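# Slide shelf into blue-labelled rack level with bottles upright

## Task

Take the removable shelf to the height of the wall rack that carries blue labels and slide it all the way in; every bottle must be upright on that shelf, the result must stay in place without the robot touching it, and both grippers must release and pull away at the end.

## Robot and tools

Robot: two arms, left_arm and right_arm, both facing the same way. Each has 7 joints plus a gripper. Identical joint values on the two arms produce mirrored postures. The arms must never collide or shove each other hard.

Frame: one shared scene frame, in metres. Origin is on the plane z = 0, beneath the midpoint between the two arm bases, which sit 0.70 m above it. +z is up, +x is forward (the direction both arms face), and left_arm lies toward +y. Arm names do not match image left/right.

Tool execute_actions, argument actions: a list holding one action, one wait, or nothing.
- Empty list {"actions": []}: no command, just returns the current state.
- Action {"rows": [[...]], "steps": N}: N is 1 to 15 control steps (default 15), each 1/30 s. Each row is used for one step; if rows are fewer than steps, the final row repeats.
- Wait {"steps": N} with no rows: N up to 300; returns once N steps have passed since the previous result, with your reply time counted in.
- Optional pictures (boolean) turns camera images on or off for that result; they come by default.
A refused call sends nothing to the robot.

Row layout: always 16 numbers, even if only one arm moves. First left_arm: shoulder pitch, shoulder roll, upper arm roll, elbow, forearm roll, wrist pitch, wrist yaw, then opening; then the same 8 for right_arm. Joint values are absolute target angles in radians, in the same form as the Joint positions line, not offsets. Stated ranges, left_arm: -1.396 to 2.000, -0.175 to 2.000, -1.571 to 1.571, 0.000 to 2.443, -1.571 to 1.571, -0.785 to 0.785, -1.571 to 1.571. right_arm is the same except shoulder pitch -1.300 to 2.000. A target more than 0.017 rad beyond a range end, and farther out than the joint's last reported angle, gets the call refused. True ends may differ from stated ones by up to 0.017 rad; a joint commanded past its real end is clamped there and the result may print "joint sent to its limit" (possibly about an earlier action). Absence of that line does not prove there is more room.

Opening is an absolute command from -1 (closed) to +1 (fully open). Full open to closed takes at least about 0.5 s. To hold something, keep commanding an opening clearly below grip_measured (the measured opening on that same scale); larger difference means harder squeeze, up to about 10 N per pad for objects up to about 11 cm wide. Closing fast can squeeze harder, sometimes enough to spring the fingers open.

Motion limits: per control step each joint target is kept within a lead of its measured angle: 0.0738 rad shoulder pitch, 0.0684 shoulder roll, 0.113 upper arm roll, 0.119 elbow, 0.403 forearm roll, 0.414 wrist pitch and wrist yaw. If the targets would place a gripper over 70 mm from where it is, all of that arm's targets are scaled back. Distant targets therefore take several calls or a wait. Between calls the arms keep heading to the last row sent, until everything has nearly stopped (slow or blocked counts as stopped) or a step is HELD; after that only a new action moves them further. Fingers already in motion keep going.

Results: the state line `left_arm: …` | `right_arm: …` gives each gripper's end_effector_position (m) and end_effector_quat_wxyz in the scene frame; printed positions can be off, more so at long reach. Gripper fingers point along its +z and close along its y axis; the reported point lies between the pads when closed, under 1 cm behind the tips, and tips advance about 17 mm along +z while closing. Joint positions and Joint velocities show each arm's joints (rad, rad/s) then pad gap (m, m/s; 0.145 m fully open). "joint command not followed" means a clearance check altered or blocked joint targets on some steps; the rest of the row still ran. HELD marks steps where all or part of your row was not sent. Joint torques list each joint's total drive output (nonzero even in free air, with offset, scale and noise). MOTOR HOT appears from 85 °C; at 100 °C an OVER-TEMPERATURE FAULT stops the arm until it cools, so avoid long heavy holds.

Tool zoom_image: camera is one of cam_high, cam_low, cam_left_wrist, cam_right_wrist (each 672x504); region is [x0, y0, x1, y1] in pixels from the top-left, at most 504 by 504. Returns an enlarged view of that camera's latest image. Camera calibration (intrinsics, distortion, world-to-camera transforms) is supplied and may be slightly off.

Tool finished_scene, argument scene (integer, 1 or 2): closes the current scene irreversibly and reports success. Sending a reply with no tool call ends everything.

Cautions: loose objects or held parts may be briefly tugged or pushed by outside disturbances. Do not knock anything out of the work area, drop or topple bottles, slam, or push hard. Before finishing, make sure the shelf sits fully in at the blue-labelled level with all bottles upright, then open both grippers and move clear so nothing depends on the robot. Smooth, quick, low-effort motion is preferred.

Each tool is called after ">>>" as name(argument=value, ...) on one line, values as JSON.

## Session

>>> execute_actions(actions=[])

Scene clock: 0.00 s of 6000.00 s.
left_arm: end_effector_position=(+0.2680, +0.1589, +0.4411) grip_measured=+1.00 end_effector_quat_wxyz=(-0.006, +0.716, +0.008, +0.698) | right_arm: end_effector_position=(+0.2731, -0.1538, +0.4455) grip_measured=+1.00 end_effector_quat_wxyz=(-0.002, +0.711, -0.003, +0.704)
Joint positions: left_arm=[-0.445  0.333 -0.276  1.793  0.187 -0.276 -0.361  0.145] | right_arm=[-0.423  0.327 -0.282  1.791  0.185 -0.271 -0.347  0.145]
Joint velocities: left_arm=[-0.011 -0.077 -0.007 -0.007 -0.037 -0.022  0.022 -0.   ] | right_arm=[-0.077  0.011 -0.012 -0.002 -0.051 -0.037  0.051  0.   ]
Joint torques (N m, as the arm reports them, + toward a larger angle): no reading

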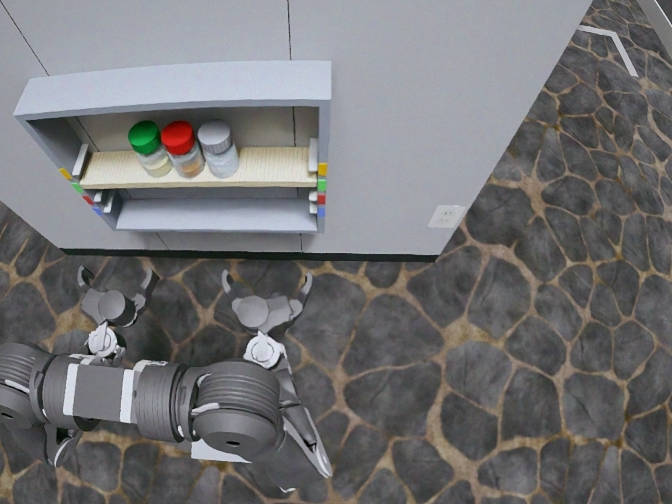

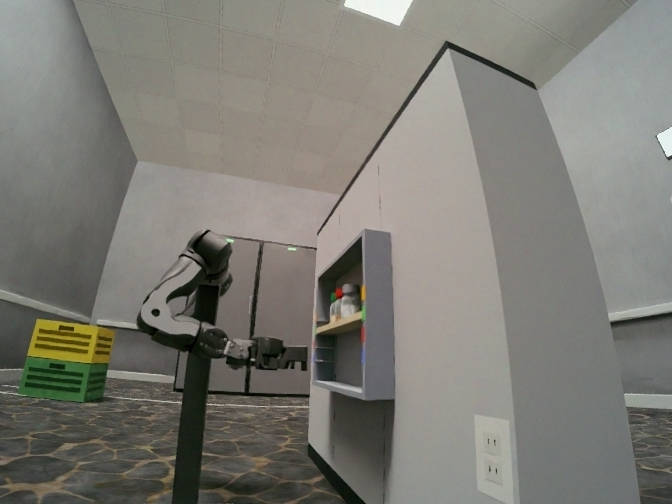

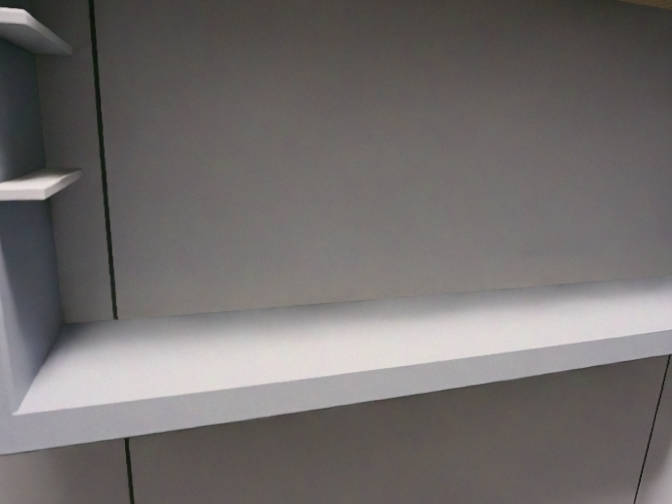

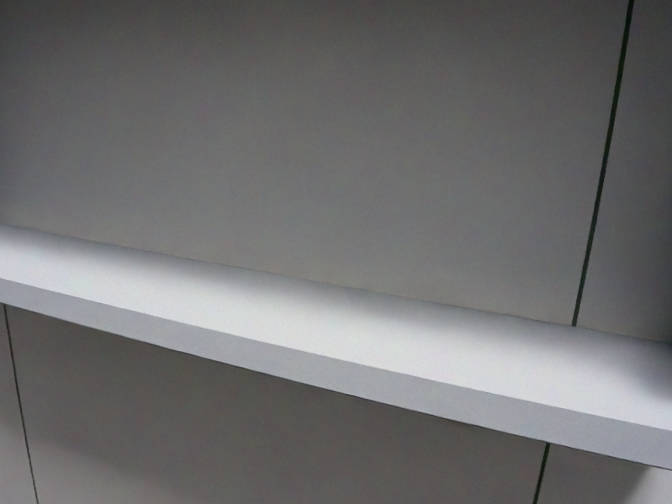

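>>> zoom_image(camera="cam_high", region=[0, 50, 400, 350])

>>> zoom_image(camera="cam_low", region=[200, 200, 440, 420])

Region (0, 50, 400, 350) of cam_high's 672x504 image, scaled by 1.260, with more detail than that image has; it fills the top 378 rows of this view, and the rest is white.

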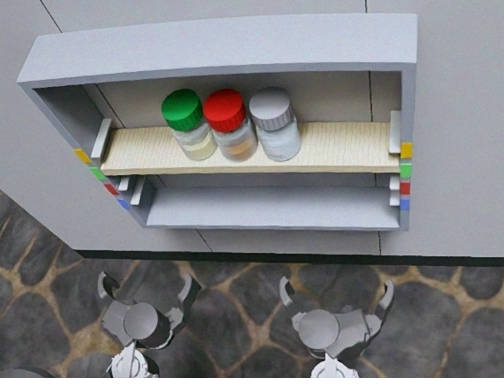

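Region (200, 200, 440, 420) of cam_low's 672x504 image, scaled by 2.100, with more detail than that image has; it fills the top 462 rows of this view, and the rest is white.

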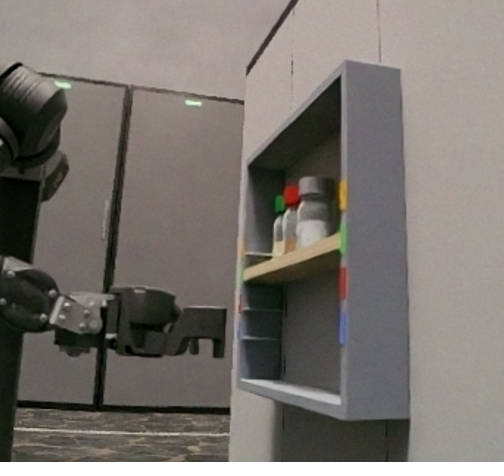

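>>> execute_actions(actions=[{"rows": [[-0.245, 0.333, -0.276, 1.793, 0.187, -0.276, -0.361, 1, -0.423, 0.527, -0.282, 1.791, 0.185, -0.271, -0.347, 1]], "steps": 15}], pictures=false)

Scene clock: 7.47 s of 6000.00 s.
left_arm: end_effector_position=(+0.3140, +0.1588, +0.5002) grip_measured=+1.00 end_effector_quat_wxyz=(-0.005, +0.642, +0.008, +0.767) | right_arm: end_effector_position=(+0.2735, -0.1769, +0.4462) grip_measured=+1.00 end_effector_quat_wxyz=(+0.034, +0.709, +0.089, +0.699)
Joint positions: left_arm=[-0.243  0.334 -0.276  1.794  0.186 -0.276 -0.361  0.145] | right_arm=[-0.424  0.526 -0.285  1.789  0.185 -0.271 -0.348  0.145]
Joint velocities: left_arm=[ 0.033 -0.077 -0.017 -0.017 -0.022 -0.066 -0.11  -0.   ] | right_arm=[ 0.055  0.011 -0.002  0.012 -0.022 -0.037 -0.007  0.   ]
Joint torques (N m, as the arm reports them, + toward a larger angle): left_arm=[ 1.66  1.28  1.12  5.24 -0.16 -0.53  0.11] | right_arm=[ 1.12  1.66  1.79  3.53 -0.09 -0.34 -0.05]
Steps of this call (steps 1 to 90: nothing new was sent; then 3.97 s passed at rest; steps 91 to 105: all 15 steps of this action). Readings (joint positions):
91: left_arm=[-0.420 0.333 -0.280 1.788 0.187 -0.273 -0.361] | right_arm=[-0.422 0.364 -0.293 1.793 0.184 -0.271 -0.343]
92: left_arm=[-0.364 0.333 -0.281 1.785 0.187 -0.270 -0.361] | right_arm=[-0.425 0.428 -0.293 1.793 0.183 -0.271 -0.342]
94: left_arm=[-0.233 0.333 -0.276 1.791 0.187 -0.273 -0.361] | right_arm=[-0.425 0.541 -0.276 1.790 0.185 -0.271 -0.345]
98: left_arm=[-0.257 0.334 -0.277 1.792 0.186 -0.279 -0.361] | right_arm=[-0.425 0.522 -0.285 1.789 0.185 -0.271 -0.348]
105: the state above

>>> execute_actions(actions=[{"rows": [[-0.445, 0.333, -0.076, 1.793, 0.187, -0.276, -0.361, 1, -0.423, 0.327, -0.282, 1.591, 0.185, -0.271, -0.347, 1]], "steps": 15}], pictures=false)

Scene clock: 10.43 s of 6000.00 s.
left_arm: end_effector_position=(+0.2775, +0.2256, +0.4633) grip_measured=+1.00 end_effector_quat_wxyz=(-0.094, +0.688, +0.041, +0.719) | right_arm: end_effector_position=(+0.2573, -0.1721, +0.3766) grip_measured=+1.00 end_effector_quat_wxyz=(+0.036, +0.771, +0.011, +0.635)
Joint positions: left_arm=[-0.446  0.333 -0.075  1.796  0.188 -0.277 -0.361  0.145] | right_arm=[-0.423  0.326 -0.284  1.592  0.186 -0.27  -0.347  0.145]
Joint velocities: left_arm=[ 0.011  0.055  0.022  0.007 -0.007  0.051 -0.007  0.   ] | right_arm=[-0.033  0.011 -0.012 -0.012  0.007 -0.081  0.081 -0.   ]
Joint torques (N m, as the arm reports them, + toward a larger angle): left_arm=[ 0.74  1.99  1.07  4.38 -0.13 -0.52  0.08] | right_arm=[ 0.51  0.91  1.19  3.14 -0.1  -0.37 -0.02]
Steps of this call (steps 1 to 15: the robot went on to your last target; steps 16 to 74: nothing new was sent; steps 75 to 89: all 15 steps of this action). Readings (joint positions):
75: left_arm=[-0.279 0.316 -0.211 1.803 0.181 -0.276 -0.345] | right_arm=[-0.412 0.483 -0.273 1.735 0.181 -0.284 -0.347]
76: left_arm=[-0.343 0.319 -0.112 1.807 0.182 -0.280 -0.348] | right_arm=[-0.398 0.416 -0.268 1.633 0.184 -0.281 -0.350]
78: left_arm=[-0.456 0.356 -0.049 1.788 0.191 -0.278 -0.374] | right_arm=[-0.445 0.320 -0.284 1.569 0.190 -0.262 -0.352]
82: left_arm=[-0.437 0.332 -0.078 1.795 0.188 -0.274 -0.361] | right_arm=[-0.411 0.332 -0.275 1.591 0.186 -0.268 -0.344]
89: the state above

>>> execute_actions(actions=[{"rows": [[-0.445, 0.333, -0.276, 1.793, 0.487, -0.276, -0.361, 1, -0.423, 0.327, -0.282, 1.791, 0.185, 0.029, -0.347, 1]], "steps": 15}], pictures=false)

Scene clock: 14.70 s of 6000.00 s.
left_arm: end_effector_position=(+0.2658, +0.1687, +0.4236) grip_measured=+1.00 end_effector_quat_wxyz=(+0.060, +0.742, +0.132, +0.655) | right_arm: end_effector_position=(+0.2653, -0.1560, +0.3989) grip_measured=+1.00 end_effector_quat_wxyz=(+0.034, +0.803, +0.034, +0.594)
Joint positions: left_arm=[-0.446  0.332 -0.276  1.794  0.485 -0.276 -0.359  0.145] | right_arm=[-0.423  0.327 -0.283  1.788  0.185  0.029 -0.347  0.145]
Joint velocities: left_arm=[-0.011 -0.011  0.002 -0.002 -0.007 -0.007  0.037 -0.   ] | right_arm=[-0.033  0.077  0.012  0.012 -0.081 -0.007  0.007  0.   ]
Joint torques (N m, as the arm reports them, + toward a larger angle): left_arm=[ 0.45  1.6   0.77  4.9  -0.15 -0.47  0.2 ] | right_arm=[ 0.71  0.38  0.9   3.93 -0.1  -0.33 -0.06]
Steps of this call (steps 1 to 15: the robot went on to your last target; steps 16 to 90: nothing new was sent; then 0.77 s passed at rest; steps 91 to 105: all 15 steps of this action). Readings (joint positions):
91: left_arm=[-0.438 0.351 -0.136 1.796 0.279 -0.280 -0.376] | right_arm=[-0.433 0.330 -0.282 1.646 0.189 -0.173 -0.348]
92: left_arm=[-0.433 0.348 -0.229 1.795 0.375 -0.280 -0.374] | right_arm=[-0.441 0.331 -0.282 1.739 0.189 -0.078 -0.348]
94: left_arm=[-0.457 0.311 -0.302 1.795 0.454 -0.272 -0.351] | right_arm=[-0.403 0.321 -0.283 1.815 0.184 -0.013 -0.347]
98: left_arm=[-0.437 0.337 -0.270 1.794 0.483 -0.276 -0.359] | right_arm=[-0.435 0.328 -0.282 1.786 0.185 0.028 -0.347]
105: the state above

>>> execute_actions(actions=[{"rows": [[-0.445, 0.333, -0.276, 1.793, 0.187, -0.276, -0.061, 1, -0.423, 0.327, -0.282, 1.791, 0.185, -0.271, -0.347, 1]], "steps": 15}], pictures=false)

Scene clock: 16.17 s of 6000.00 s.
left_arm: end_effector_position=(+0.2621, +0.1110, +0.4419) grip_measured=+1.00 end_effector_quat_wxyz=(+0.100, +0.709, -0.093, +0.692) | right_arm: end_effector_position=(+0.2733, -0.1537, +0.4444) grip_measured=+1.00 end_effector_quat_wxyz=(-0.001, +0.712, -0.003, +0.702)
Joint positions: left_arm=[-0.444  0.332 -0.277  1.794  0.189 -0.276 -0.067  0.145] | right_arm=[-0.422  0.327 -0.283  1.789  0.186 -0.267 -0.347  0.145]
Joint velocities: left_arm=[-0.011 -0.033  0.017 -0.007  0.037 -0.037  0.007 -0.   ] | right_arm=[-0.033 -0.033 -0.017 -0.002 -0.007  0.007  0.007  0.   ]
Joint torques (N m, as the arm reports them, + toward a larger angle): left_arm=[ 0.07  1.64  0.98  5.31 -0.06 -0.56  0.25] | right_arm=[ 0.48  0.18  0.86  3.79 -0.15 -0.45  0.  ]
Steps of this call (steps 1 to 15: the robot went on to your last target; steps 16 to 29: nothing new was sent; steps 30 to 44: all 15 steps of this action). Readings (joint positions):
30: left_arm=[-0.446 0.335 -0.272 1.792 0.400 -0.276 -0.282] | right_arm=[-0.425 0.327 -0.283 1.785 0.186 -0.054 -0.347]
31: left_arm=[-0.445 0.336 -0.272 1.792 0.302 -0.276 -0.186] | right_arm=[-0.425 0.327 -0.283 1.786 0.186 -0.150 -0.347]
33: left_arm=[-0.444 0.332 -0.277 1.794 0.216 -0.276 -0.095] | right_arm=[-0.421 0.327 -0.283 1.789 0.186 -0.238 -0.347]
37: left_arm=[-0.444 0.332 -0.277 1.794 0.190 -0.276 -0.069] | right_arm=[-0.422 0.327 -0.283 1.789 0.186 -0.265 -0.347]
44: the state above

>>> execute_actions(actions=[{"rows": [[-0.1737, 0.2, -0.1143, 2.0612, -1.4455, 0.1933, 0.2930, 1, -0.1737, 0.2, -0.1143, 2.0612, -1.4455, 0.1933, 0.2930, 1]], "steps": 15}], pictures=false)

Scene clock: 57.20 s of 6000.00 s.
left_arm: end_effector_position=(+0.3293, +0.1567, +0.5479) grip_measured=+1.00 end_effector_quat_wxyz=(+0.500, -0.498, +0.499, -0.502) | right_arm: end_effector_position=(+0.3290, -0.1567, +0.5465) grip_measured=+1.00 end_effector_quat_wxyz=(+0.498, +0.500, +0.500, +0.501)
Joint positions: left_arm=[-0.172  0.201 -0.114  2.061 -1.442  0.191  0.29   0.145] | right_arm=[-0.174  0.2   -0.114  2.06  -1.441  0.191  0.291  0.145]
Joint velocities: left_arm=[-0.033 -0.055 -0.017 -0.012 -0.037  0.081  0.022  0.   ] | right_arm=[-0.077 -0.077  0.002  0.017 -0.066  0.022  0.037  0.   ]
Joint torques (N m, as the arm reports them, + toward a larger angle): left_arm=[ 2.05  0.96  0.77  5.33 -0.1   0.05 -0.29] | right_arm=[ 2.21  0.29  0.72  3.78 -0.1   0.17 -0.37]
Steps of this call (steps 1 to 15: the robot went on to your last target; steps 16 to 90: nothing new was sent; then 37.53 s passed at rest; steps 91 to 105: all 15 steps of this action). Readings (joint positions):
91: left_arm=[-0.437 0.281 -0.202 1.837 0.096 -0.173 0.029] | right_arm=[-0.415 0.275 -0.210 1.830 0.099 -0.166 -0.256]
92: left_arm=[-0.388 0.210 -0.116 1.925 -0.052 -0.028 0.141] | right_arm=[-0.368 0.201 -0.118 1.914 -0.048 -0.021 -0.116]
94: left_arm=[-0.228 0.197 -0.115 2.087 -0.410 0.120 0.241] | right_arm=[-0.209 0.201 -0.114 2.079 -0.410 0.125 0.163]
98: left_arm=[-0.183 0.201 -0.113 2.062 -1.144 0.184 0.281] | right_arm=[-0.190 0.200 -0.114 2.055 -1.143 0.185 0.281]
105: the state above

>>> execute_actions(actions=[])

Scene clock: 57.63 s of 6000.00 s.
left_arm: end_effector_position=(+0.3293, +0.1568, +0.5480) grip_measured=+1.00 end_effector_quat_wxyz=(+0.501, -0.498, +0.500, -0.502) | right_arm: end_effector_position=(+0.3290, -0.1568, +0.5466) grip_measured=+1.00 end_effector_quat_wxyz=(+0.499, +0.499, +0.501, +0.501)
Joint positions: left_arm=[-0.172  0.201 -0.114  2.061 -1.444  0.191  0.29   0.145] | right_arm=[-0.174  0.2   -0.114  2.06  -1.444  0.191  0.291  0.145]
Joint velocities: left_arm=[-0.055 -0.055 -0.012 -0.007 -0.066  0.007 -0.081  0.   ] | right_arm=[ 0.011 -0.033 -0.007  0.002 -0.081 -0.051 -0.022 -0.   ]
Joint torques (N m, as the arm reports them, + toward a larger angle): left_arm=[ 2.08  0.91  0.67  5.34 -0.14  0.07 -0.32] | right_arm=[ 2.14  0.04  0.59  3.74 -0.1   0.16 -0.36]
Steps of this call (steps 1 to 13: the robot went on to your last target). Readings (joint positions):
1: left_arm=[-0.172 0.201 -0.114 2.061 -1.443 0.191 0.290] | right_arm=[-0.174 0.200 -0.114 2.060 -1.442 0.191 0.291]
2: left_arm=[-0.172 0.201 -0.114 2.061 -1.443 0.191 0.290] | right_arm=[-0.174 0.200 -0.114 2.060 -1.443 0.191 0.291]
4: left_arm=[-0.172 0.201 -0.114 2.061 -1.444 0.191 0.290] | right_arm=[-0.174 0.200 -0.114 2.060 -1.444 0.191 0.291]
8: left_arm=[-0.172 0.201 -0.114 2.061 -1.444 0.191 0.290] | right_arm=[-0.174 0.200 -0.114 2.060 -1.444 0.191 0.291]
13: the state above
camera_calibration (this result's frames):
cam_left_wrist: T_world_to_cam=[[-0.328285, -0.0257645, -0.944227, 0.625064], [-0.240235, 0.969035, 0.0570824, -0.100681], [0.913519, 0.245576, -0.324309, -0.110507], [0, 0, 0, 1]] pos_world=[0.281962, 0.140806, 0.560111]
cam_right_wrist: T_world_to_cam=[[0.369844, 0.0440435, 0.928049, -0.61802], [-0.244083, -0.959184, 0.142792, -0.145452], [0.896459, -0.279332, -0.343999, -0.101205], [0, 0, 0, 1]] pos_world=[0.283796, -0.140565, 0.559508]

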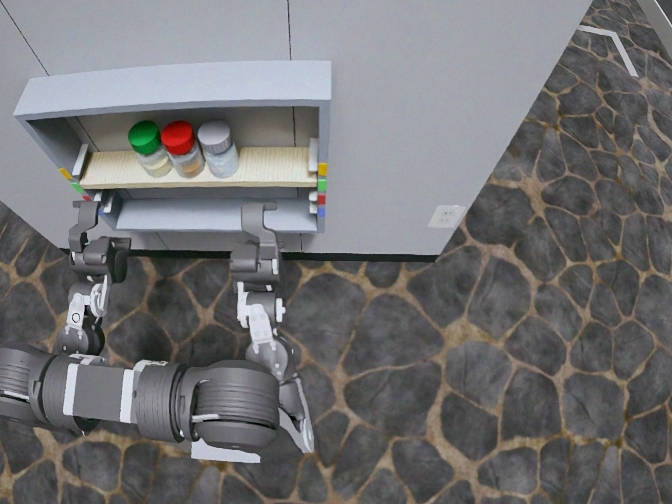

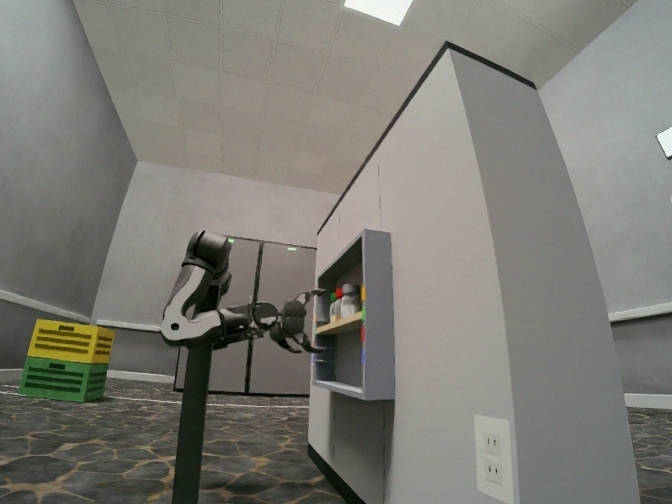

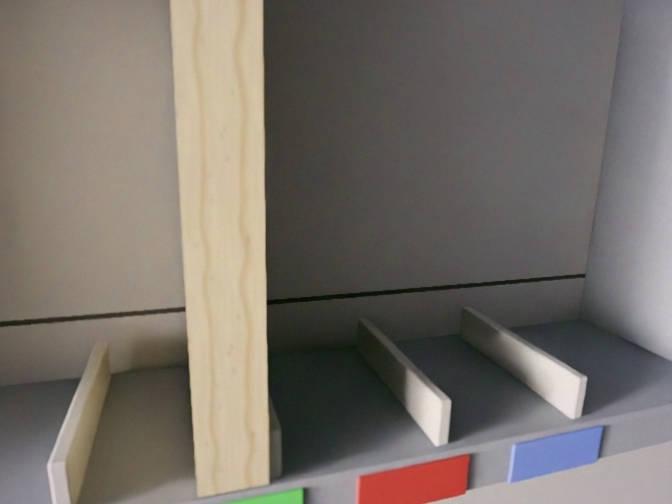

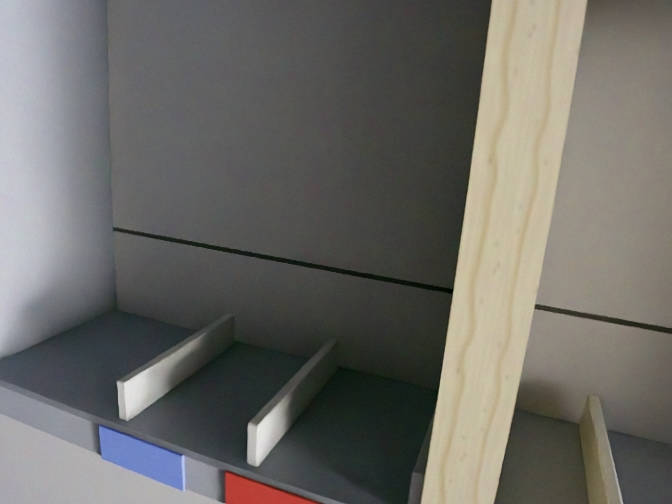

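>>> zoom_image(camera="cam_high", region=[40, 110, 340, 290])

Region (40, 110, 340, 290) of cam_high's 672x504 image, scaled by 1.680, with more detail than that image has; it fills the top 302 rows of this view, and the rest is white.

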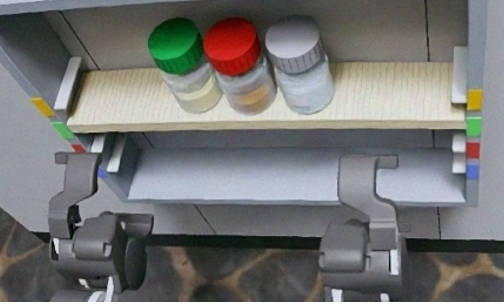

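>>> execute_actions(actions=[{"rows": [
[-0.1445,0.2,-0.1191,2.0320,-1.4409,0.1933,0.2921,-0.1,-0.1440,0.2,-0.1189,2.0333,-1.4412,0.1933,0.2939,-0.1],
[-0.1154,0.2,-0.1240,2.0029,-1.4364,0.1933,0.2911,-0.1,-0.1143,0.2,-0.1235,2.0053,-1.4369,0.1933,0.2948,-0.1],
[-0.0862,0.2,-0.1288,1.9737,-1.4318,0.1933,0.2902,-0.1,-0.0846,0.2,-0.1280,1.9774,-1.4325,0.1933,0.2956,-0.1],
[-0.0571,0.2,-0.1336,1.9445,-1.4273,0.1933,0.2892,-0.1,-0.0549,0.2,-0.1326,1.9495,-1.4282,0.1933,0.2965,-0.1],
[-0.0279,0.2,-0.1384,1.9153,-1.4227,0.1933,0.2883,-0.1,-0.0253,0.2,-0.1372,1.9216,-1.4239,0.1933,0.2974,-0.1],
[0.0013,0.2,-0.1433,1.8862,-1.4182,0.1933,0.2874,-0.1,0.0044,0.2,-0.1418,1.8936,-1.4196,0.1933,0.2983,-0.1],
[0.0304,0.2,-0.1481,1.8570,-1.4136,0.1933,0.2864,-0.1,0.0341,0.2,-0.1464,1.8657,-1.4153,0.1933,0.2992,-0.1],
[0.0596,0.2,-0.1529,1.8278,-1.4091,0.1933,0.2855,-0.1,0.0638,0.2,-0.1509,1.8378,-1.4109,0.1933,0.3000,-0.1],
[0.0887,0.2,-0.1577,1.7986,-1.4045,0.1933,0.2845,-0.1,0.0935,0.2,-0.1555,1.8099,-1.4066,0.1933,0.3009,-0.1],
[0.1179,0.2,-0.1626,1.7695,-1.4000,0.1933,0.2836,-0.1,0.1232,0.2,-0.1601,1.7819,-1.4023,0.1933,0.3018,-0.1],
[0.1471,0.2,-0.1674,1.7403,-1.3954,0.1933,0.2827,-0.1,0.1529,0.2,-0.1647,1.7540,-1.3980,0.1933,0.3027,-0.1],
[0.1762,0.2,-0.1722,1.7111,-1.3909,0.1933,0.2817,-0.1,0.1825,0.2,-0.1693,1.7261,-1.3937,0.1933,0.3036,-0.1],
[0.2054,0.2,-0.1770,1.6819,-1.3863,0.1933,0.2808,-0.1,0.2122,0.2,-0.1738,1.6982,-1.3893,0.1933,0.3044,-0.1],
[0.2345,0.2,-0.1819,1.6528,-1.3818,0.1933,0.2798,-0.1,0.2419,0.2,-0.1784,1.6702,-1.3850,0.1933,0.3053,-0.1],
[0.2637,0.2,-0.1867,1.6236,-1.3772,0.1933,0.2789,-0.1,0.2716,0.2,-0.1830,1.6423,-1.3807,0.1933,0.3062,-0.1]
], "steps": 15}], pictures=true)

Scene clock: 77.00 s of 6000.00 s.
left_arm: end_effector_position=(+0.4225, +0.1578, +0.5501) grip_measured=-0.10 end_effector_quat_wxyz=(+0.503, -0.498, +0.500, -0.499) | right_arm: end_effector_position=(+0.4221, -0.1578, +0.5544) grip_measured=-0.10 end_effector_quat_wxyz=(+0.503, +0.498, +0.500, +0.499)
Joint positions: left_arm=[ 0.261  0.2   -0.184  1.631 -1.384  0.192  0.281  0.068] | right_arm=[ 0.265  0.2   -0.18   1.648 -1.387  0.192  0.303  0.068]
Joint velocities: left_arm=[ 0.714  0.077 -0.129 -0.813  0.11   0.022 -0.066 -0.   ] | right_arm=[ 0.802  0.055 -0.134 -0.774  0.154 -0.007  0.037 -0.   ]
Joint torques (N m, as the arm reports them, + toward a larger angle): left_arm=[ 4.95  0.88  0.78  5.34 -0.09  0.08 -0.45] | right_arm=[ 4.22  0.16  0.54  3.84 -0.01  0.17 -0.44]
Steps of this call (steps 1 to 15: the robot went on to your last target; steps 16 to 90: nothing new was sent; then 15.87 s passed at rest; steps 91 to 105: all 15 steps of this action). Readings (joint positions):
91: left_arm=[-0.158 0.201 -0.117 2.046 -1.443 0.191 0.290] | right_arm=[-0.161 0.200 -0.117 2.046 -1.443 0.191 0.291]
92: left_arm=[-0.124 0.201 -0.122 2.012 -1.441 0.191 0.290] | right_arm=[-0.125 0.200 -0.122 2.012 -1.441 0.191 0.293]
94: left_arm=[-0.055 0.201 -0.130 1.952 -1.434 0.191 0.289] | right_arm=[-0.054 0.200 -0.129 1.955 -1.434 0.192 0.295]
98: left_arm=[0.056 0.200 -0.150 1.835 -1.416 0.192 0.286] | right_arm=[0.058 0.200 -0.149 1.842 -1.417 0.192 0.297]
105: the state above
camera_calibration (this result's frames):
cam_left_wrist: T_world_to_cam=[[-0.327657, -0.0223831, -0.944531, 0.657073], [-0.244972, 0.967542, 0.0620523, -0.0798546], [0.912485, 0.251716, -0.322506, -0.19672], [0, 0, 0, 1]] pos_world=[0.375236, 0.141487, 0.562138]
cam_right_wrist: T_world_to_cam=[[0.366459, 0.0474709, 0.929222, -0.658387], [-0.248876, -0.957306, 0.147055, -0.124868], [0.896531, -0.285151, -0.338999, -0.186005], [0, 0, 0, 1]] pos_world=[0.376955, -0.141322, 0.567095]

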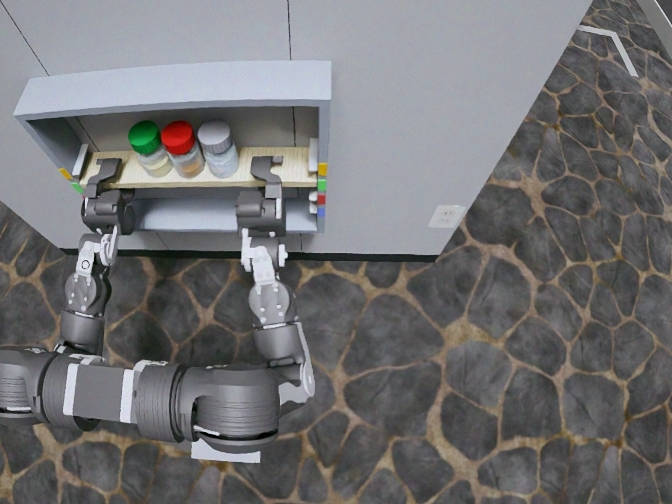

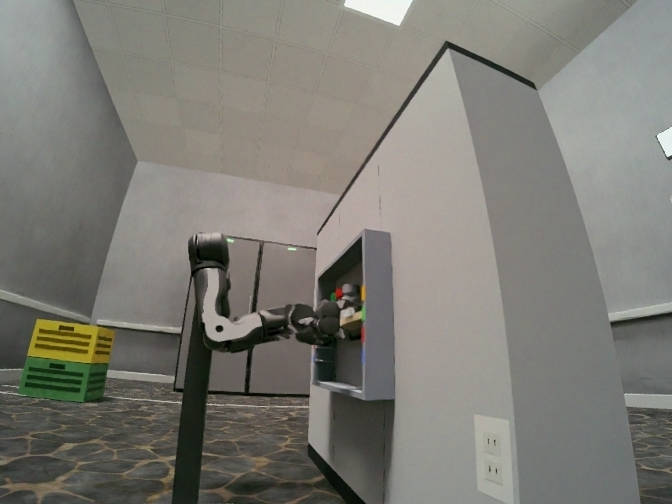

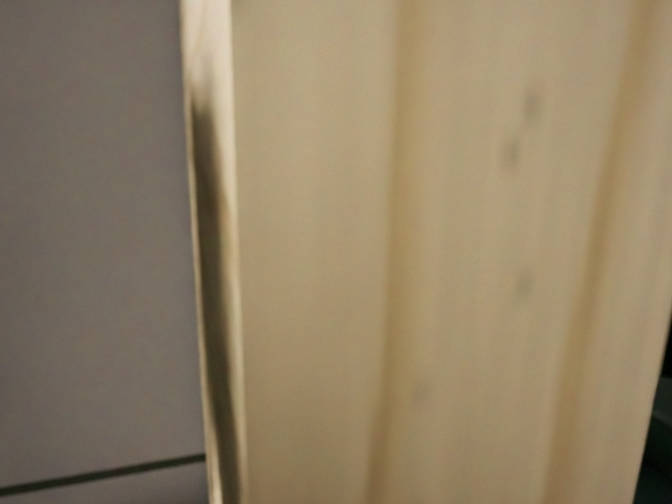

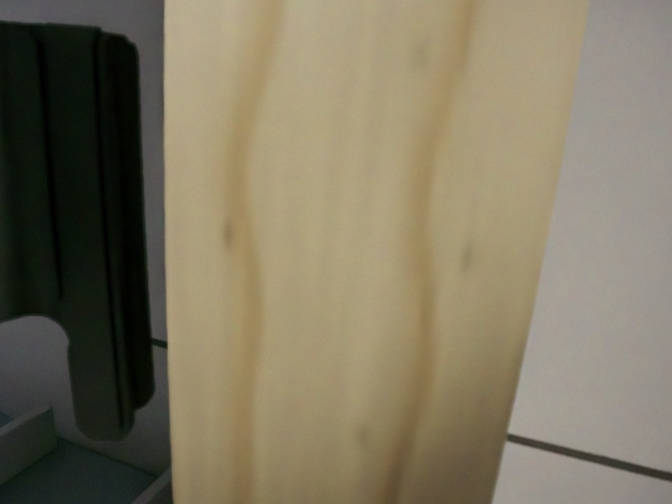

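>>> execute_actions(actions=[], pictures=true)

Scene clock: 77.27 s of 6000.00 s.
left_arm: end_effector_position=(+0.4234, +0.1576, +0.5496) grip_measured=-0.10 end_effector_quat_wxyz=(+0.502, -0.499, +0.499, -0.500) | right_arm: end_effector_position=(+0.4229, -0.1576, +0.5537) grip_measured=-0.10 end_effector_quat_wxyz=(+0.501, +0.500, +0.500, +0.500)
Joint positions: left_arm=[ 0.265  0.2   -0.185  1.626 -1.379  0.192  0.279  0.068] | right_arm=[ 0.269  0.2   -0.182  1.643 -1.382  0.192  0.304  0.068]
Joint velocities: left_arm=[-0.011 -0.011 -0.012 -0.002 -0.007  0.066 -0.007 -0.   ] | right_arm=[-0.055 -0.055  0.017  0.002 -0.037 -0.022 -0.022  0.   ]
Joint torques (N m, as the arm reports them, + toward a larger angle): left_arm=[ 6.09  1.07  0.77  4.76 -0.03  0.05 -0.38] | right_arm=[ 5.14 -0.05  0.62  3.45 -0.02  0.12 -0.36]
Steps of this call (steps 1 to 8: the robot went on to your last target). Readings (joint positions):
1: left_arm=[0.275 0.200 -0.185 1.622 -1.382 0.192 0.281] | right_arm=[0.280 0.200 -0.182 1.638 -1.385 0.192 0.304]
2: left_arm=[0.274 0.201 -0.184 1.626 -1.381 0.192 0.279] | right_arm=[0.280 0.200 -0.181 1.642 -1.384 0.192 0.304]
4: left_arm=[0.266 0.200 -0.184 1.626 -1.380 0.192 0.279] | right_arm=[0.270 0.200 -0.181 1.643 -1.383 0.192 0.304]
8: the state above
camera_calibration (this result's frames):
cam_left_wrist: T_world_to_cam=[[-0.329031, -0.0260196, -0.94396, 0.65773], [-0.24399, 0.96802, 0.0583635, -0.0779193], [0.912254, 0.249521, -0.324857, -0.195863], [0, 0, 0, 1]] pos_world=[0.376079, 0.141413, 0.561791]
cam_right_wrist: T_world_to_cam=[[0.369524, 0.0439678, 0.92818, -0.659305], [-0.247316, -0.958197, 0.14385, -0.123372], [0.895705, -0.28271, -0.343203, -0.183859], [0, 0, 0, 1]] pos_world=[0.3778, -0.141206, 0.5666]

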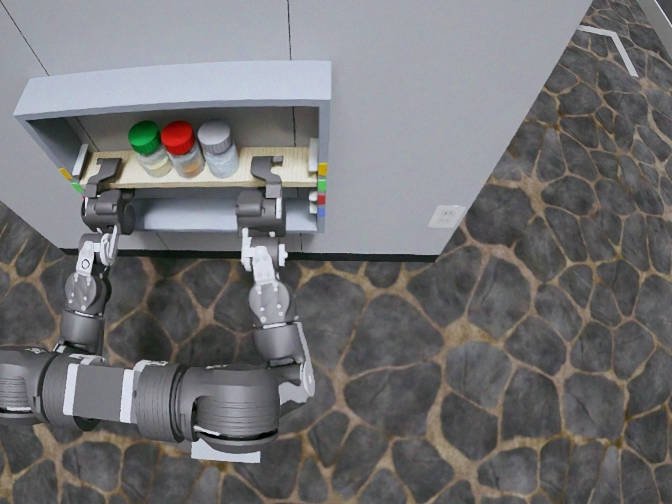

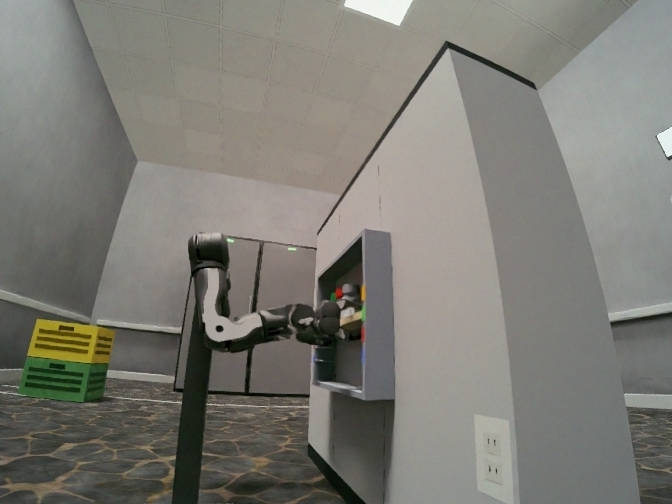

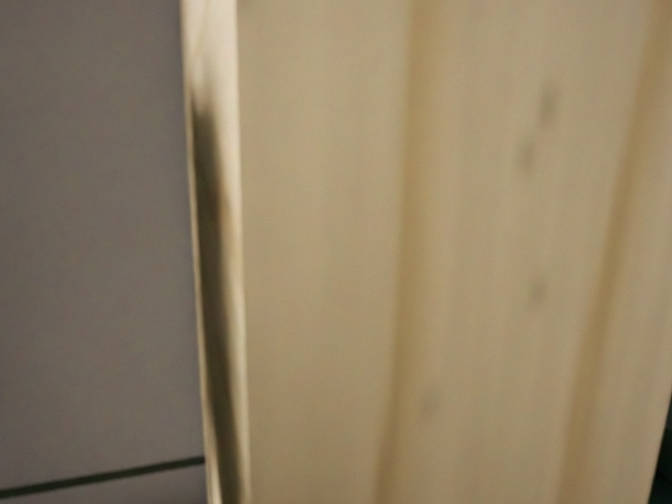

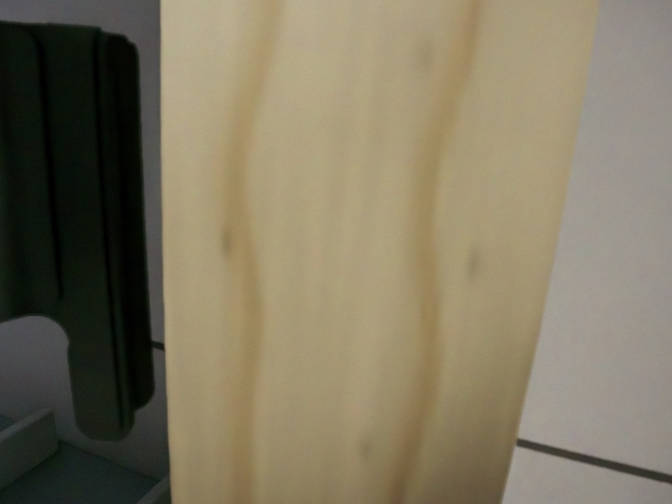

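>>> execute_actions(actions=[{"rows": [[0.2637,0.2,-0.1867,1.6236,-1.3772,0.1933,0.2789,-0.35,0.2716,0.2,-0.1830,1.6423,-1.3807,0.1933,0.3062,-0.35],[0.2637,0.2,-0.1867,1.6236,-1.3772,0.1933,0.2789,-0.5,0.2716,0.2,-0.1830,1.6423,-1.3807,0.1933,0.3062,-0.5],[0.2637,0.2,-0.1867,1.6236,-1.3772,0.1933,0.2789,-0.6,0.2716,0.2,-0.1830,1.6423,-1.3807,0.1933,0.3062,-0.6],[0.2637,0.2,-0.1867,1.6236,-1.3772,0.1933,0.2789,-0.65,0.2716,0.2,-0.1830,1.6423,-1.3807,0.1933,0.3062,-0.65],[0.2637,0.2,-0.1867,1.6236,-1.3772,0.1933,0.2789,-0.7,0.2716,0.2,-0.1830,1.6423,-1.3807,0.1933,0.3062,-0.7],[0.2637,0.2,-0.1867,1.6236,-1.3772,0.1933,0.2789,-0.75,0.2716,0.2,-0.1830,1.6423,-1.3807,0.1933,0.3062,-0.75],[0.2637,0.2,-0.1867,1.6236,-1.3772,0.1933,0.2789,-0.8,0.2716,0.2,-0.1830,1.6423,-1.3807,0.1933,0.3062,-0.8],[0.2637,0.2,-0.1867,1.6236,-1.3772,0.1933,0.2789,-0.85,0.2716,0.2,-0.1830,1.6423,-1.3807,0.1933,0.3062,-0.85],[0.2637,0.2,-0.1867,1.6236,-1.3772,0.1933,0.2789,-0.9,0.2716,0.2,-0.1830,1.6423,-1.3807,0.1933,0.3062,-0.9],[0.2637,0.2,-0.1867,1.6236,-1.3772,0.1933,0.2789,-0.95,0.2716,0.2,-0.1830,1.6423,-1.3807,0.1933,0.3062,-0.95],[0.2637,0.2,-0.1867,1.6236,-1.3772,0.1933,0.2789,-1,0.2716,0.2,-0.1830,1.6423,-1.3807,0.1933,0.3062,-1]], "steps": 15}], pictures=false)

Scene clock: 79.43 s of 6000.00 s.
left_arm: end_effector_position=(+0.4238, +0.1575, +0.5533) grip_measured=-0.76 end_effector_quat_wxyz=(+0.503, -0.497, +0.494, -0.505) | right_arm: end_effector_position=(+0.4236, -0.1574, +0.5589) grip_measured=-0.76 end_effector_quat_wxyz=(+0.503, +0.497, +0.494, +0.505)
Joint positions: left_arm=[ 0.269  0.2   -0.185  1.628 -1.373  0.194  0.271  0.018] | right_arm=[ 0.275  0.2   -0.182  1.646 -1.377  0.194  0.295  0.018]
Joint velocities: left_arm=[ 0.011 -0.011 -0.002  0.037  0.007  0.037  0.007  0.   ] | right_arm=[ 0.055  0.033  0.007 -0.012 -0.081  0.037  0.037  0.   ]
Joint torques (N m, as the arm reports them, + toward a larger angle): left_arm=[ 5.1   1.09  0.8   4.27 -0.2  -0.01 -0.18] | right_arm=[ 3.88  0.19  0.75  2.9  -0.16  0.06 -0.12]
Steps of this call (steps 1 to 15: the robot went on to your last target; steps 16 to 50: nothing new was sent; steps 51 to 65: all 15 steps of this action). Readings (joint positions):
51: left_arm=[0.265 0.200 -0.185 1.626 -1.379 0.192 0.279] | right_arm=[0.269 0.200 -0.182 1.643 -1.382 0.192 0.304]
52: left_arm=[0.265 0.200 -0.185 1.626 -1.379 0.192 0.279] | right_arm=[0.269 0.200 -0.182 1.643 -1.382 0.192 0.304]
54: left_arm=[0.265 0.200 -0.185 1.626 -1.379 0.192 0.279] | right_arm=[0.269 0.200 -0.182 1.643 -1.382 0.192 0.299]
58: left_arm=[0.269 0.200 -0.185 1.628 -1.374 0.194 0.271] | right_arm=[0.275 0.200 -0.182 1.646 -1.378 0.194 0.295]
65: the state above

>>> execute_actions(actions=[{"rows": [[0.2660,0.2,-0.1857,1.6290,-1.3782,0.1933,0.2866,-1,0.2745,0.2,-0.1818,1.6484,-1.3818,0.1933,0.3154,-1],[0.2682,0.2,-0.1846,1.6343,-1.3792,0.1933,0.2944,-1,0.2774,0.2,-0.1807,1.6545,-1.3830,0.1933,0.3247,-1],[0.2703,0.2,-0.1836,1.6396,-1.3802,0.1933,0.3021,-1,0.2803,0.2,-0.1795,1.6606,-1.3841,0.1933,0.3339,-1]], "steps": 10}], pictures=false)

Scene clock: 90.10 s of 6000.00 s.
left_arm: end_effector_position=(+0.4235, +0.1574, +0.5534) grip_measured=-0.76 end_effector_quat_wxyz=(+0.500, -0.500, +0.497, -0.503) | right_arm: end_effector_position=(+0.4233, -0.1573, +0.5593) grip_measured=-0.76 end_effector_quat_wxyz=(+0.499, +0.501, +0.497, +0.502)
Joint positions: left_arm=[ 0.27   0.2   -0.184  1.636 -1.373  0.195  0.292  0.018] | right_arm=[ 0.278  0.2   -0.18   1.656 -1.376  0.195  0.323  0.018]
Joint velocities: left_arm=[ 0.033  0.011  0.007 -0.012 -0.007 -0.051 -0.037  0.   ] | right_arm=[ 0.033 -0.033 -0.012 -0.017 -0.007 -0.022  0.022 -0.   ]
Joint torques (N m, as the arm reports them, + toward a larger angle): left_arm=[ 6.43  1.06  1.1   6.01 -0.28 -0.05 -0.14] | right_arm=[ 5.18  0.26  1.06  4.18 -0.24  0.03 -0.15]
Steps of this call (steps 1 to 15: the robot went on to your last target; steps 16 to 90: nothing new was sent; then 7.33 s passed at rest; steps 91 to 100: all 10 steps of this action). Readings (joint positions):
91: left_arm=[0.269 0.200 -0.185 1.628 -1.373 0.194 0.271] | right_arm=[0.276 0.200 -0.182 1.647 -1.376 0.195 0.297]
92: left_arm=[0.269 0.200 -0.184 1.631 -1.373 0.195 0.276] | right_arm=[0.277 0.200 -0.181 1.650 -1.376 0.195 0.304]
94: left_arm=[0.270 0.200 -0.184 1.636 -1.373 0.195 0.290] | right_arm=[0.278 0.200 -0.180 1.656 -1.376 0.195 0.320]
98: left_arm=[0.270 0.200 -0.184 1.636 -1.373 0.195 0.292] | right_arm=[0.278 0.200 -0.180 1.656 -1.376 0.195 0.323]
100: the state above

>>> execute_actions(actions=[{"rows": [
[0.2549,0.2,-0.1806,1.6570,-1.3831,0.1933,0.3047,-1,0.2650,0.2,-0.1765,1.6781,-1.3869,0.1933,0.3367,-1],
[0.2396,0.2,-0.1776,1.6743,-1.3859,0.1933,0.3073,-1,0.2498,0.2,-0.1736,1.6955,-1.3898,0.1933,0.3394,-1],
[0.2242,0.2,-0.1745,1.6917,-1.3888,0.1933,0.3099,-1,0.2345,0.2,-0.1706,1.7130,-1.3926,0.1933,0.3422,-1],
[0.2088,0.2,-0.1715,1.7091,-1.3917,0.1933,0.3124,-1,0.2193,0.2,-0.1676,1.7304,-1.3954,0.1933,0.3450,-1],
[0.1934,0.2,-0.1685,1.7265,-1.3945,0.1933,0.3150,-1,0.2040,0.2,-0.1646,1.7479,-1.3982,0.1933,0.3478,-1],
[0.1781,0.2,-0.1655,1.7438,-1.3974,0.1933,0.3176,-1,0.1888,0.2,-0.1617,1.7653,-1.4011,0.1933,0.3505,-1],
[0.1627,0.2,-0.1625,1.7612,-1.4003,0.1933,0.3202,-1,0.1735,0.2,-0.1587,1.7828,-1.4039,0.1933,0.3533,-1],
[0.1473,0.2,-0.1594,1.7786,-1.4031,0.1933,0.3228,-1,0.1583,0.2,-0.1557,1.8002,-1.4067,0.1933,0.3561,-1],
[0.1319,0.2,-0.1564,1.7960,-1.4060,0.1933,0.3254,-1,0.1430,0.2,-0.1527,1.8177,-1.4095,0.1933,0.3589,-1],
[0.1166,0.2,-0.1534,1.8133,-1.4089,0.1933,0.3280,-1,0.1278,0.2,-0.1498,1.8351,-1.4124,0.1933,0.3616,-1],
[0.1012,0.2,-0.1504,1.8307,-1.4117,0.1933,0.3306,-1,0.1125,0.2,-0.1468,1.8526,-1.4152,0.1933,0.3644,-1],
[0.0858,0.2,-0.1474,1.8481,-1.4146,0.1933,0.3331,-1,0.0973,0.2,-0.1438,1.8700,-1.4180,0.1933,0.3672,-1],
[0.0705,0.2,-0.1443,1.8655,-1.4175,0.1933,0.3357,-1,0.0820,0.2,-0.1408,1.8875,-1.4208,0.1933,0.3700,-1],
[0.0551,0.2,-0.1413,1.8828,-1.4203,0.1933,0.3383,-1,0.0668,0.2,-0.1379,1.9049,-1.4237,0.1933,0.3727,-1],
[0.0397,0.2,-0.1383,1.9002,-1.4232,0.1933,0.3409,-1,0.0515,0.2,-0.1349,1.9224,-1.4265,0.1933,0.3755,-1]
], "steps": 15}], pictures=true)

Scene clock: 93.90 s of 6000.00 s.
left_arm: end_effector_position=(+0.3728, +0.1574, +0.5536) grip_measured=-0.76 end_effector_quat_wxyz=(+0.500, -0.501, +0.497, -0.503) | right_arm: end_effector_position=(+0.3726, -0.1571, +0.5585) grip_measured=-0.76 end_effector_quat_wxyz=(+0.497, +0.503, +0.498, +0.502)
Joint positions: left_arm=[ 0.044  0.2   -0.139  1.893 -1.415  0.197  0.331  0.018] | right_arm=[ 0.053  0.2   -0.137  1.913 -1.415  0.197  0.368  0.018]
Joint velocities: left_arm=[-0.429  0.011  0.061  0.471 -0.081  0.007 -0.037 -0.001] | right_arm=[-0.429  0.077  0.046  0.486 -0.095 -0.037  0.081 -0.001]
Joint torques (N m, as the arm reports them, + toward a larger angle): left_arm=[ 4.49  1.12  1.09  5.78 -0.21 -0.1  -0.27] | right_arm=[ 3.9   0.21  0.97  4.3  -0.27  0.01 -0.32]
Steps of this call (steps 1 to 15: the robot went on to your last target; steps 16 to 90: nothing new was sent; then 0.30 s passed at rest; steps 91 to 105: all 15 steps of this action). Readings (joint positions):
91: left_arm=[0.264 0.200 -0.182 1.646 -1.374 0.195 0.297] | right_arm=[0.272 0.200 -0.178 1.666 -1.377 0.195 0.328]
92: left_arm=[0.248 0.200 -0.178 1.665 -1.376 0.195 0.301] | right_arm=[0.256 0.200 -0.174 1.685 -1.379 0.195 0.332]
94: left_arm=[0.214 0.200 -0.171 1.704 -1.384 0.196 0.304] | right_arm=[0.221 0.200 -0.168 1.724 -1.386 0.196 0.335]
98: left_arm=[0.153 0.200 -0.159 1.773 -1.395 0.197 0.312] | right_arm=[0.161 0.200 -0.156 1.793 -1.397 0.197 0.345]
105: the state above
camera_calibration (this result's frames):
cam_left_wrist: T_world_to_cam=[[-0.328057, -0.0347254, -0.944019, 0.645834], [-0.244247, 0.968461, 0.0492542, -0.0851598], [0.912536, 0.246732, -0.326193, -0.147311], [0, 0, 0, 1]] pos_world=[0.325497, 0.141247, 0.565822]
cam_right_wrist: T_world_to_cam=[[0.371828, 0.0340575, 0.927677, -0.647284], [-0.245955, -0.959998, 0.133827, -0.131201], [0.895126, -0.277927, -0.348577, -0.133012], [0, 0, 0, 1]] pos_world=[0.327471, -0.140876, 0.571664]

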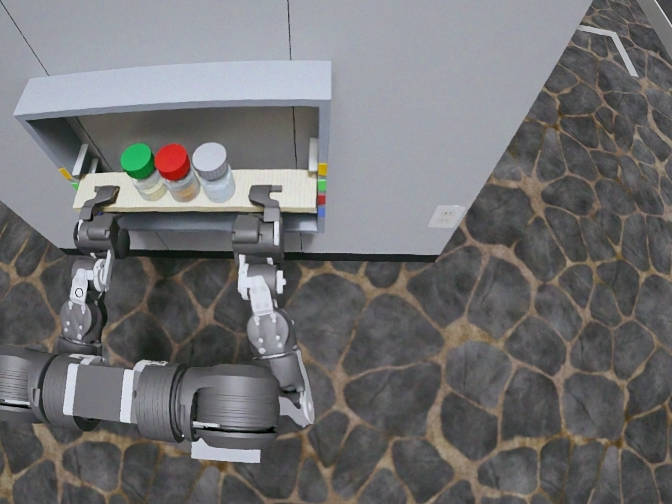

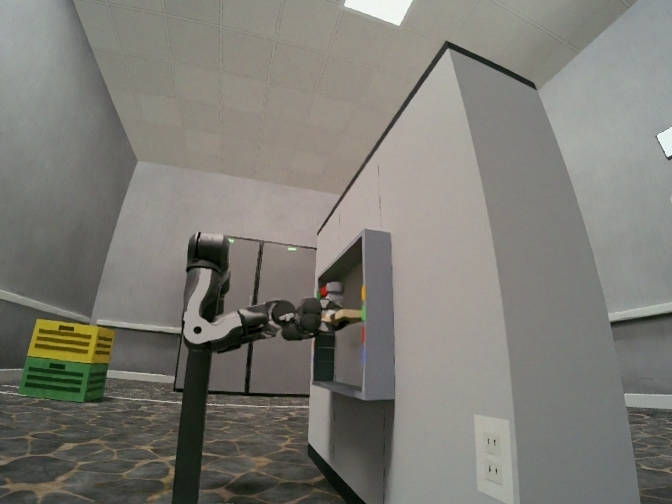

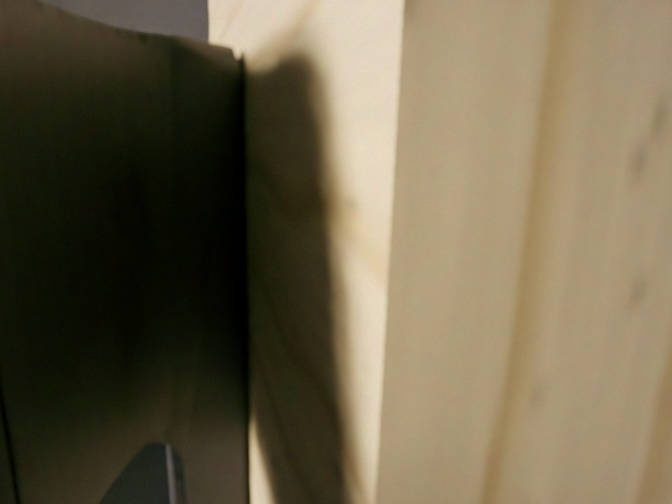

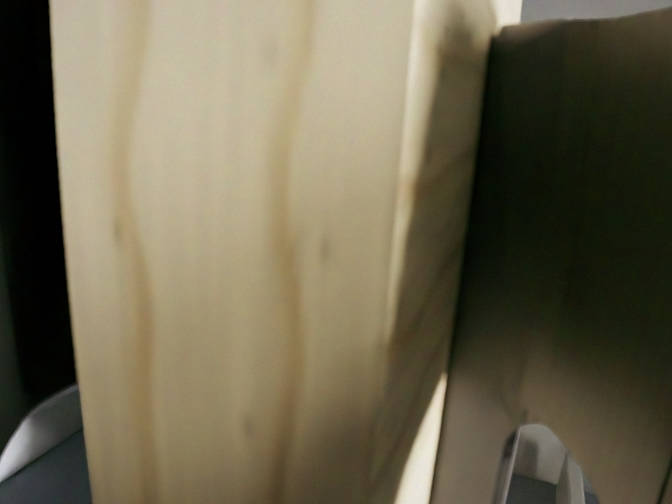

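>>> execute_actions(actions=[{"rows": [
[0.0232,0.2,-0.1362,1.9148,-1.4252,0.1933,0.3394,-1,0.0350,0.2,-0.1328,1.9372,-1.4285,0.1933,0.3742,-1],
[0.0067,0.2,-0.1340,1.9294,-1.4272,0.1933,0.3379,-1,0.0185,0.2,-0.1306,1.9519,-1.4304,0.1933,0.3729,-1],
[-0.0098,0.2,-0.1319,1.9440,-1.4291,0.1933,0.3363,-1,0.0021,0.2,-0.1285,1.9667,-1.4324,0.1933,0.3716,-1],
[-0.0264,0.2,-0.1297,1.9585,-1.4311,0.1933,0.3348,-1,-0.0144,0.2,-0.1263,1.9814,-1.4343,0.1933,0.3702,-1],
[-0.0429,0.2,-0.1276,1.9731,-1.4331,0.1933,0.3333,-1,-0.0309,0.2,-0.1242,1.9962,-1.4363,0.1933,0.3689,-1],
[-0.0594,0.2,-0.1254,1.9877,-1.4351,0.1933,0.3318,-1,-0.0474,0.2,-0.1220,2.0110,-1.4383,0.1933,0.3676,-1],
[-0.0759,0.2,-0.1233,2.0023,-1.4371,0.1933,0.3303,-1,-0.0639,0.2,-0.1199,2.0257,-1.4402,0.1933,0.3663,-1],
[-0.0924,0.2,-0.1211,2.0169,-1.4390,0.1933,0.3287,-1,-0.0803,0.2,-0.1177,2.0405,-1.4422,0.1933,0.3650,-1],
[-0.1089,0.2,-0.1190,2.0315,-1.4410,0.1933,0.3272,-1,-0.0968,0.2,-0.1156,2.0552,-1.4441,0.1933,0.3637,-1],
[-0.1254,0.2,-0.1168,2.0461,-1.4430,0.1933,0.3257,-1,-0.1133,0.2,-0.1134,2.0700,-1.4461,0.1933,0.3624,-1],
[-0.1419,0.2,-0.1147,2.0607,-1.4450,0.1933,0.3242,-1,-0.1298,0.2,-0.1113,2.0848,-1.4481,0.1933,0.3611,-1],
[-0.1585,0.2,-0.1125,2.0752,-1.4470,0.1933,0.3227,-1,-0.1463,0.2,-0.1091,2.0995,-1.4500,0.1933,0.3597,-1],
[-0.1750,0.2,-0.1104,2.0898,-1.4489,0.1933,0.3211,-1,-0.1627,0.2,-0.1070,2.1143,-1.4520,0.1933,0.3584,-1],
[-0.1915,0.2,-0.1082,2.1044,-1.4509,0.1933,0.3196,-1,-0.1792,0.2,-0.1048,2.1290,-1.4539,0.1933,0.3571,-1],
[-0.2080,0.2,-0.1061,2.1190,-1.4529,0.1933,0.3181,-1,-0.1957,0.2,-0.1027,2.1438,-1.4559,0.1933,0.3558,-1]
], "steps": 15}], pictures=false)

Scene clock: 98.83 s of 6000.00 s.
left_arm: end_effector_position=(+0.3205, +0.1570, +0.5428) grip_measured=-0.76 end_effector_quat_wxyz=(+0.485, -0.514, +0.509, -0.490) | right_arm: end_effector_position=(+0.3206, -0.1570, +0.5474) grip_measured=-0.76 end_effector_quat_wxyz=(+0.483, +0.517, +0.511, +0.489)
Joint positions: left_arm=[-0.21   0.2   -0.109  2.107 -1.442  0.198  0.35   0.018] | right_arm=[-0.199  0.2   -0.106  2.127 -1.444  0.199  0.389  0.018]
Joint velocities: left_arm=[-0.407 -0.011  0.051  0.413 -0.037  0.007 -0.037 -0.   ] | right_arm=[-0.538 -0.011  0.042  0.437  0.022  0.007 -0.168 -0.   ]
Joint torques (N m, as the arm reports them, + toward a larger angle): left_arm=[ 3.84  1.22  0.98  7.14 -0.32 -0.15 -1.03] | right_arm=[ 3.56  0.07  1.03  5.57 -0.28 -0.09 -1.21]
Steps of this call (steps 1 to 15: the robot went on to your last target; steps 16 to 90: nothing new was sent; then 1.43 s passed at rest; steps 91 to 105: all 15 steps of this action). Readings (joint positions):
91: left_arm=[0.032 0.200 -0.137 1.906 -1.417 0.197 0.335] | right_arm=[0.041 0.200 -0.135 1.926 -1.418 0.197 0.372]
92: left_arm=[0.016 0.200 -0.135 1.921 -1.419 0.197 0.335] | right_arm=[0.026 0.200 -0.132 1.940 -1.419 0.197 0.372]
94: left_arm=[-0.023 0.200 -0.130 1.955 -1.424 0.197 0.334] | right_arm=[-0.014 0.200 -0.127 1.975 -1.424 0.197 0.372]
98: left_arm=[-0.093 0.200 -0.123 2.007 -1.431 0.197 0.339] | right_arm=[-0.084 0.200 -0.120 2.026 -1.429 0.199 0.377]
105: the state above


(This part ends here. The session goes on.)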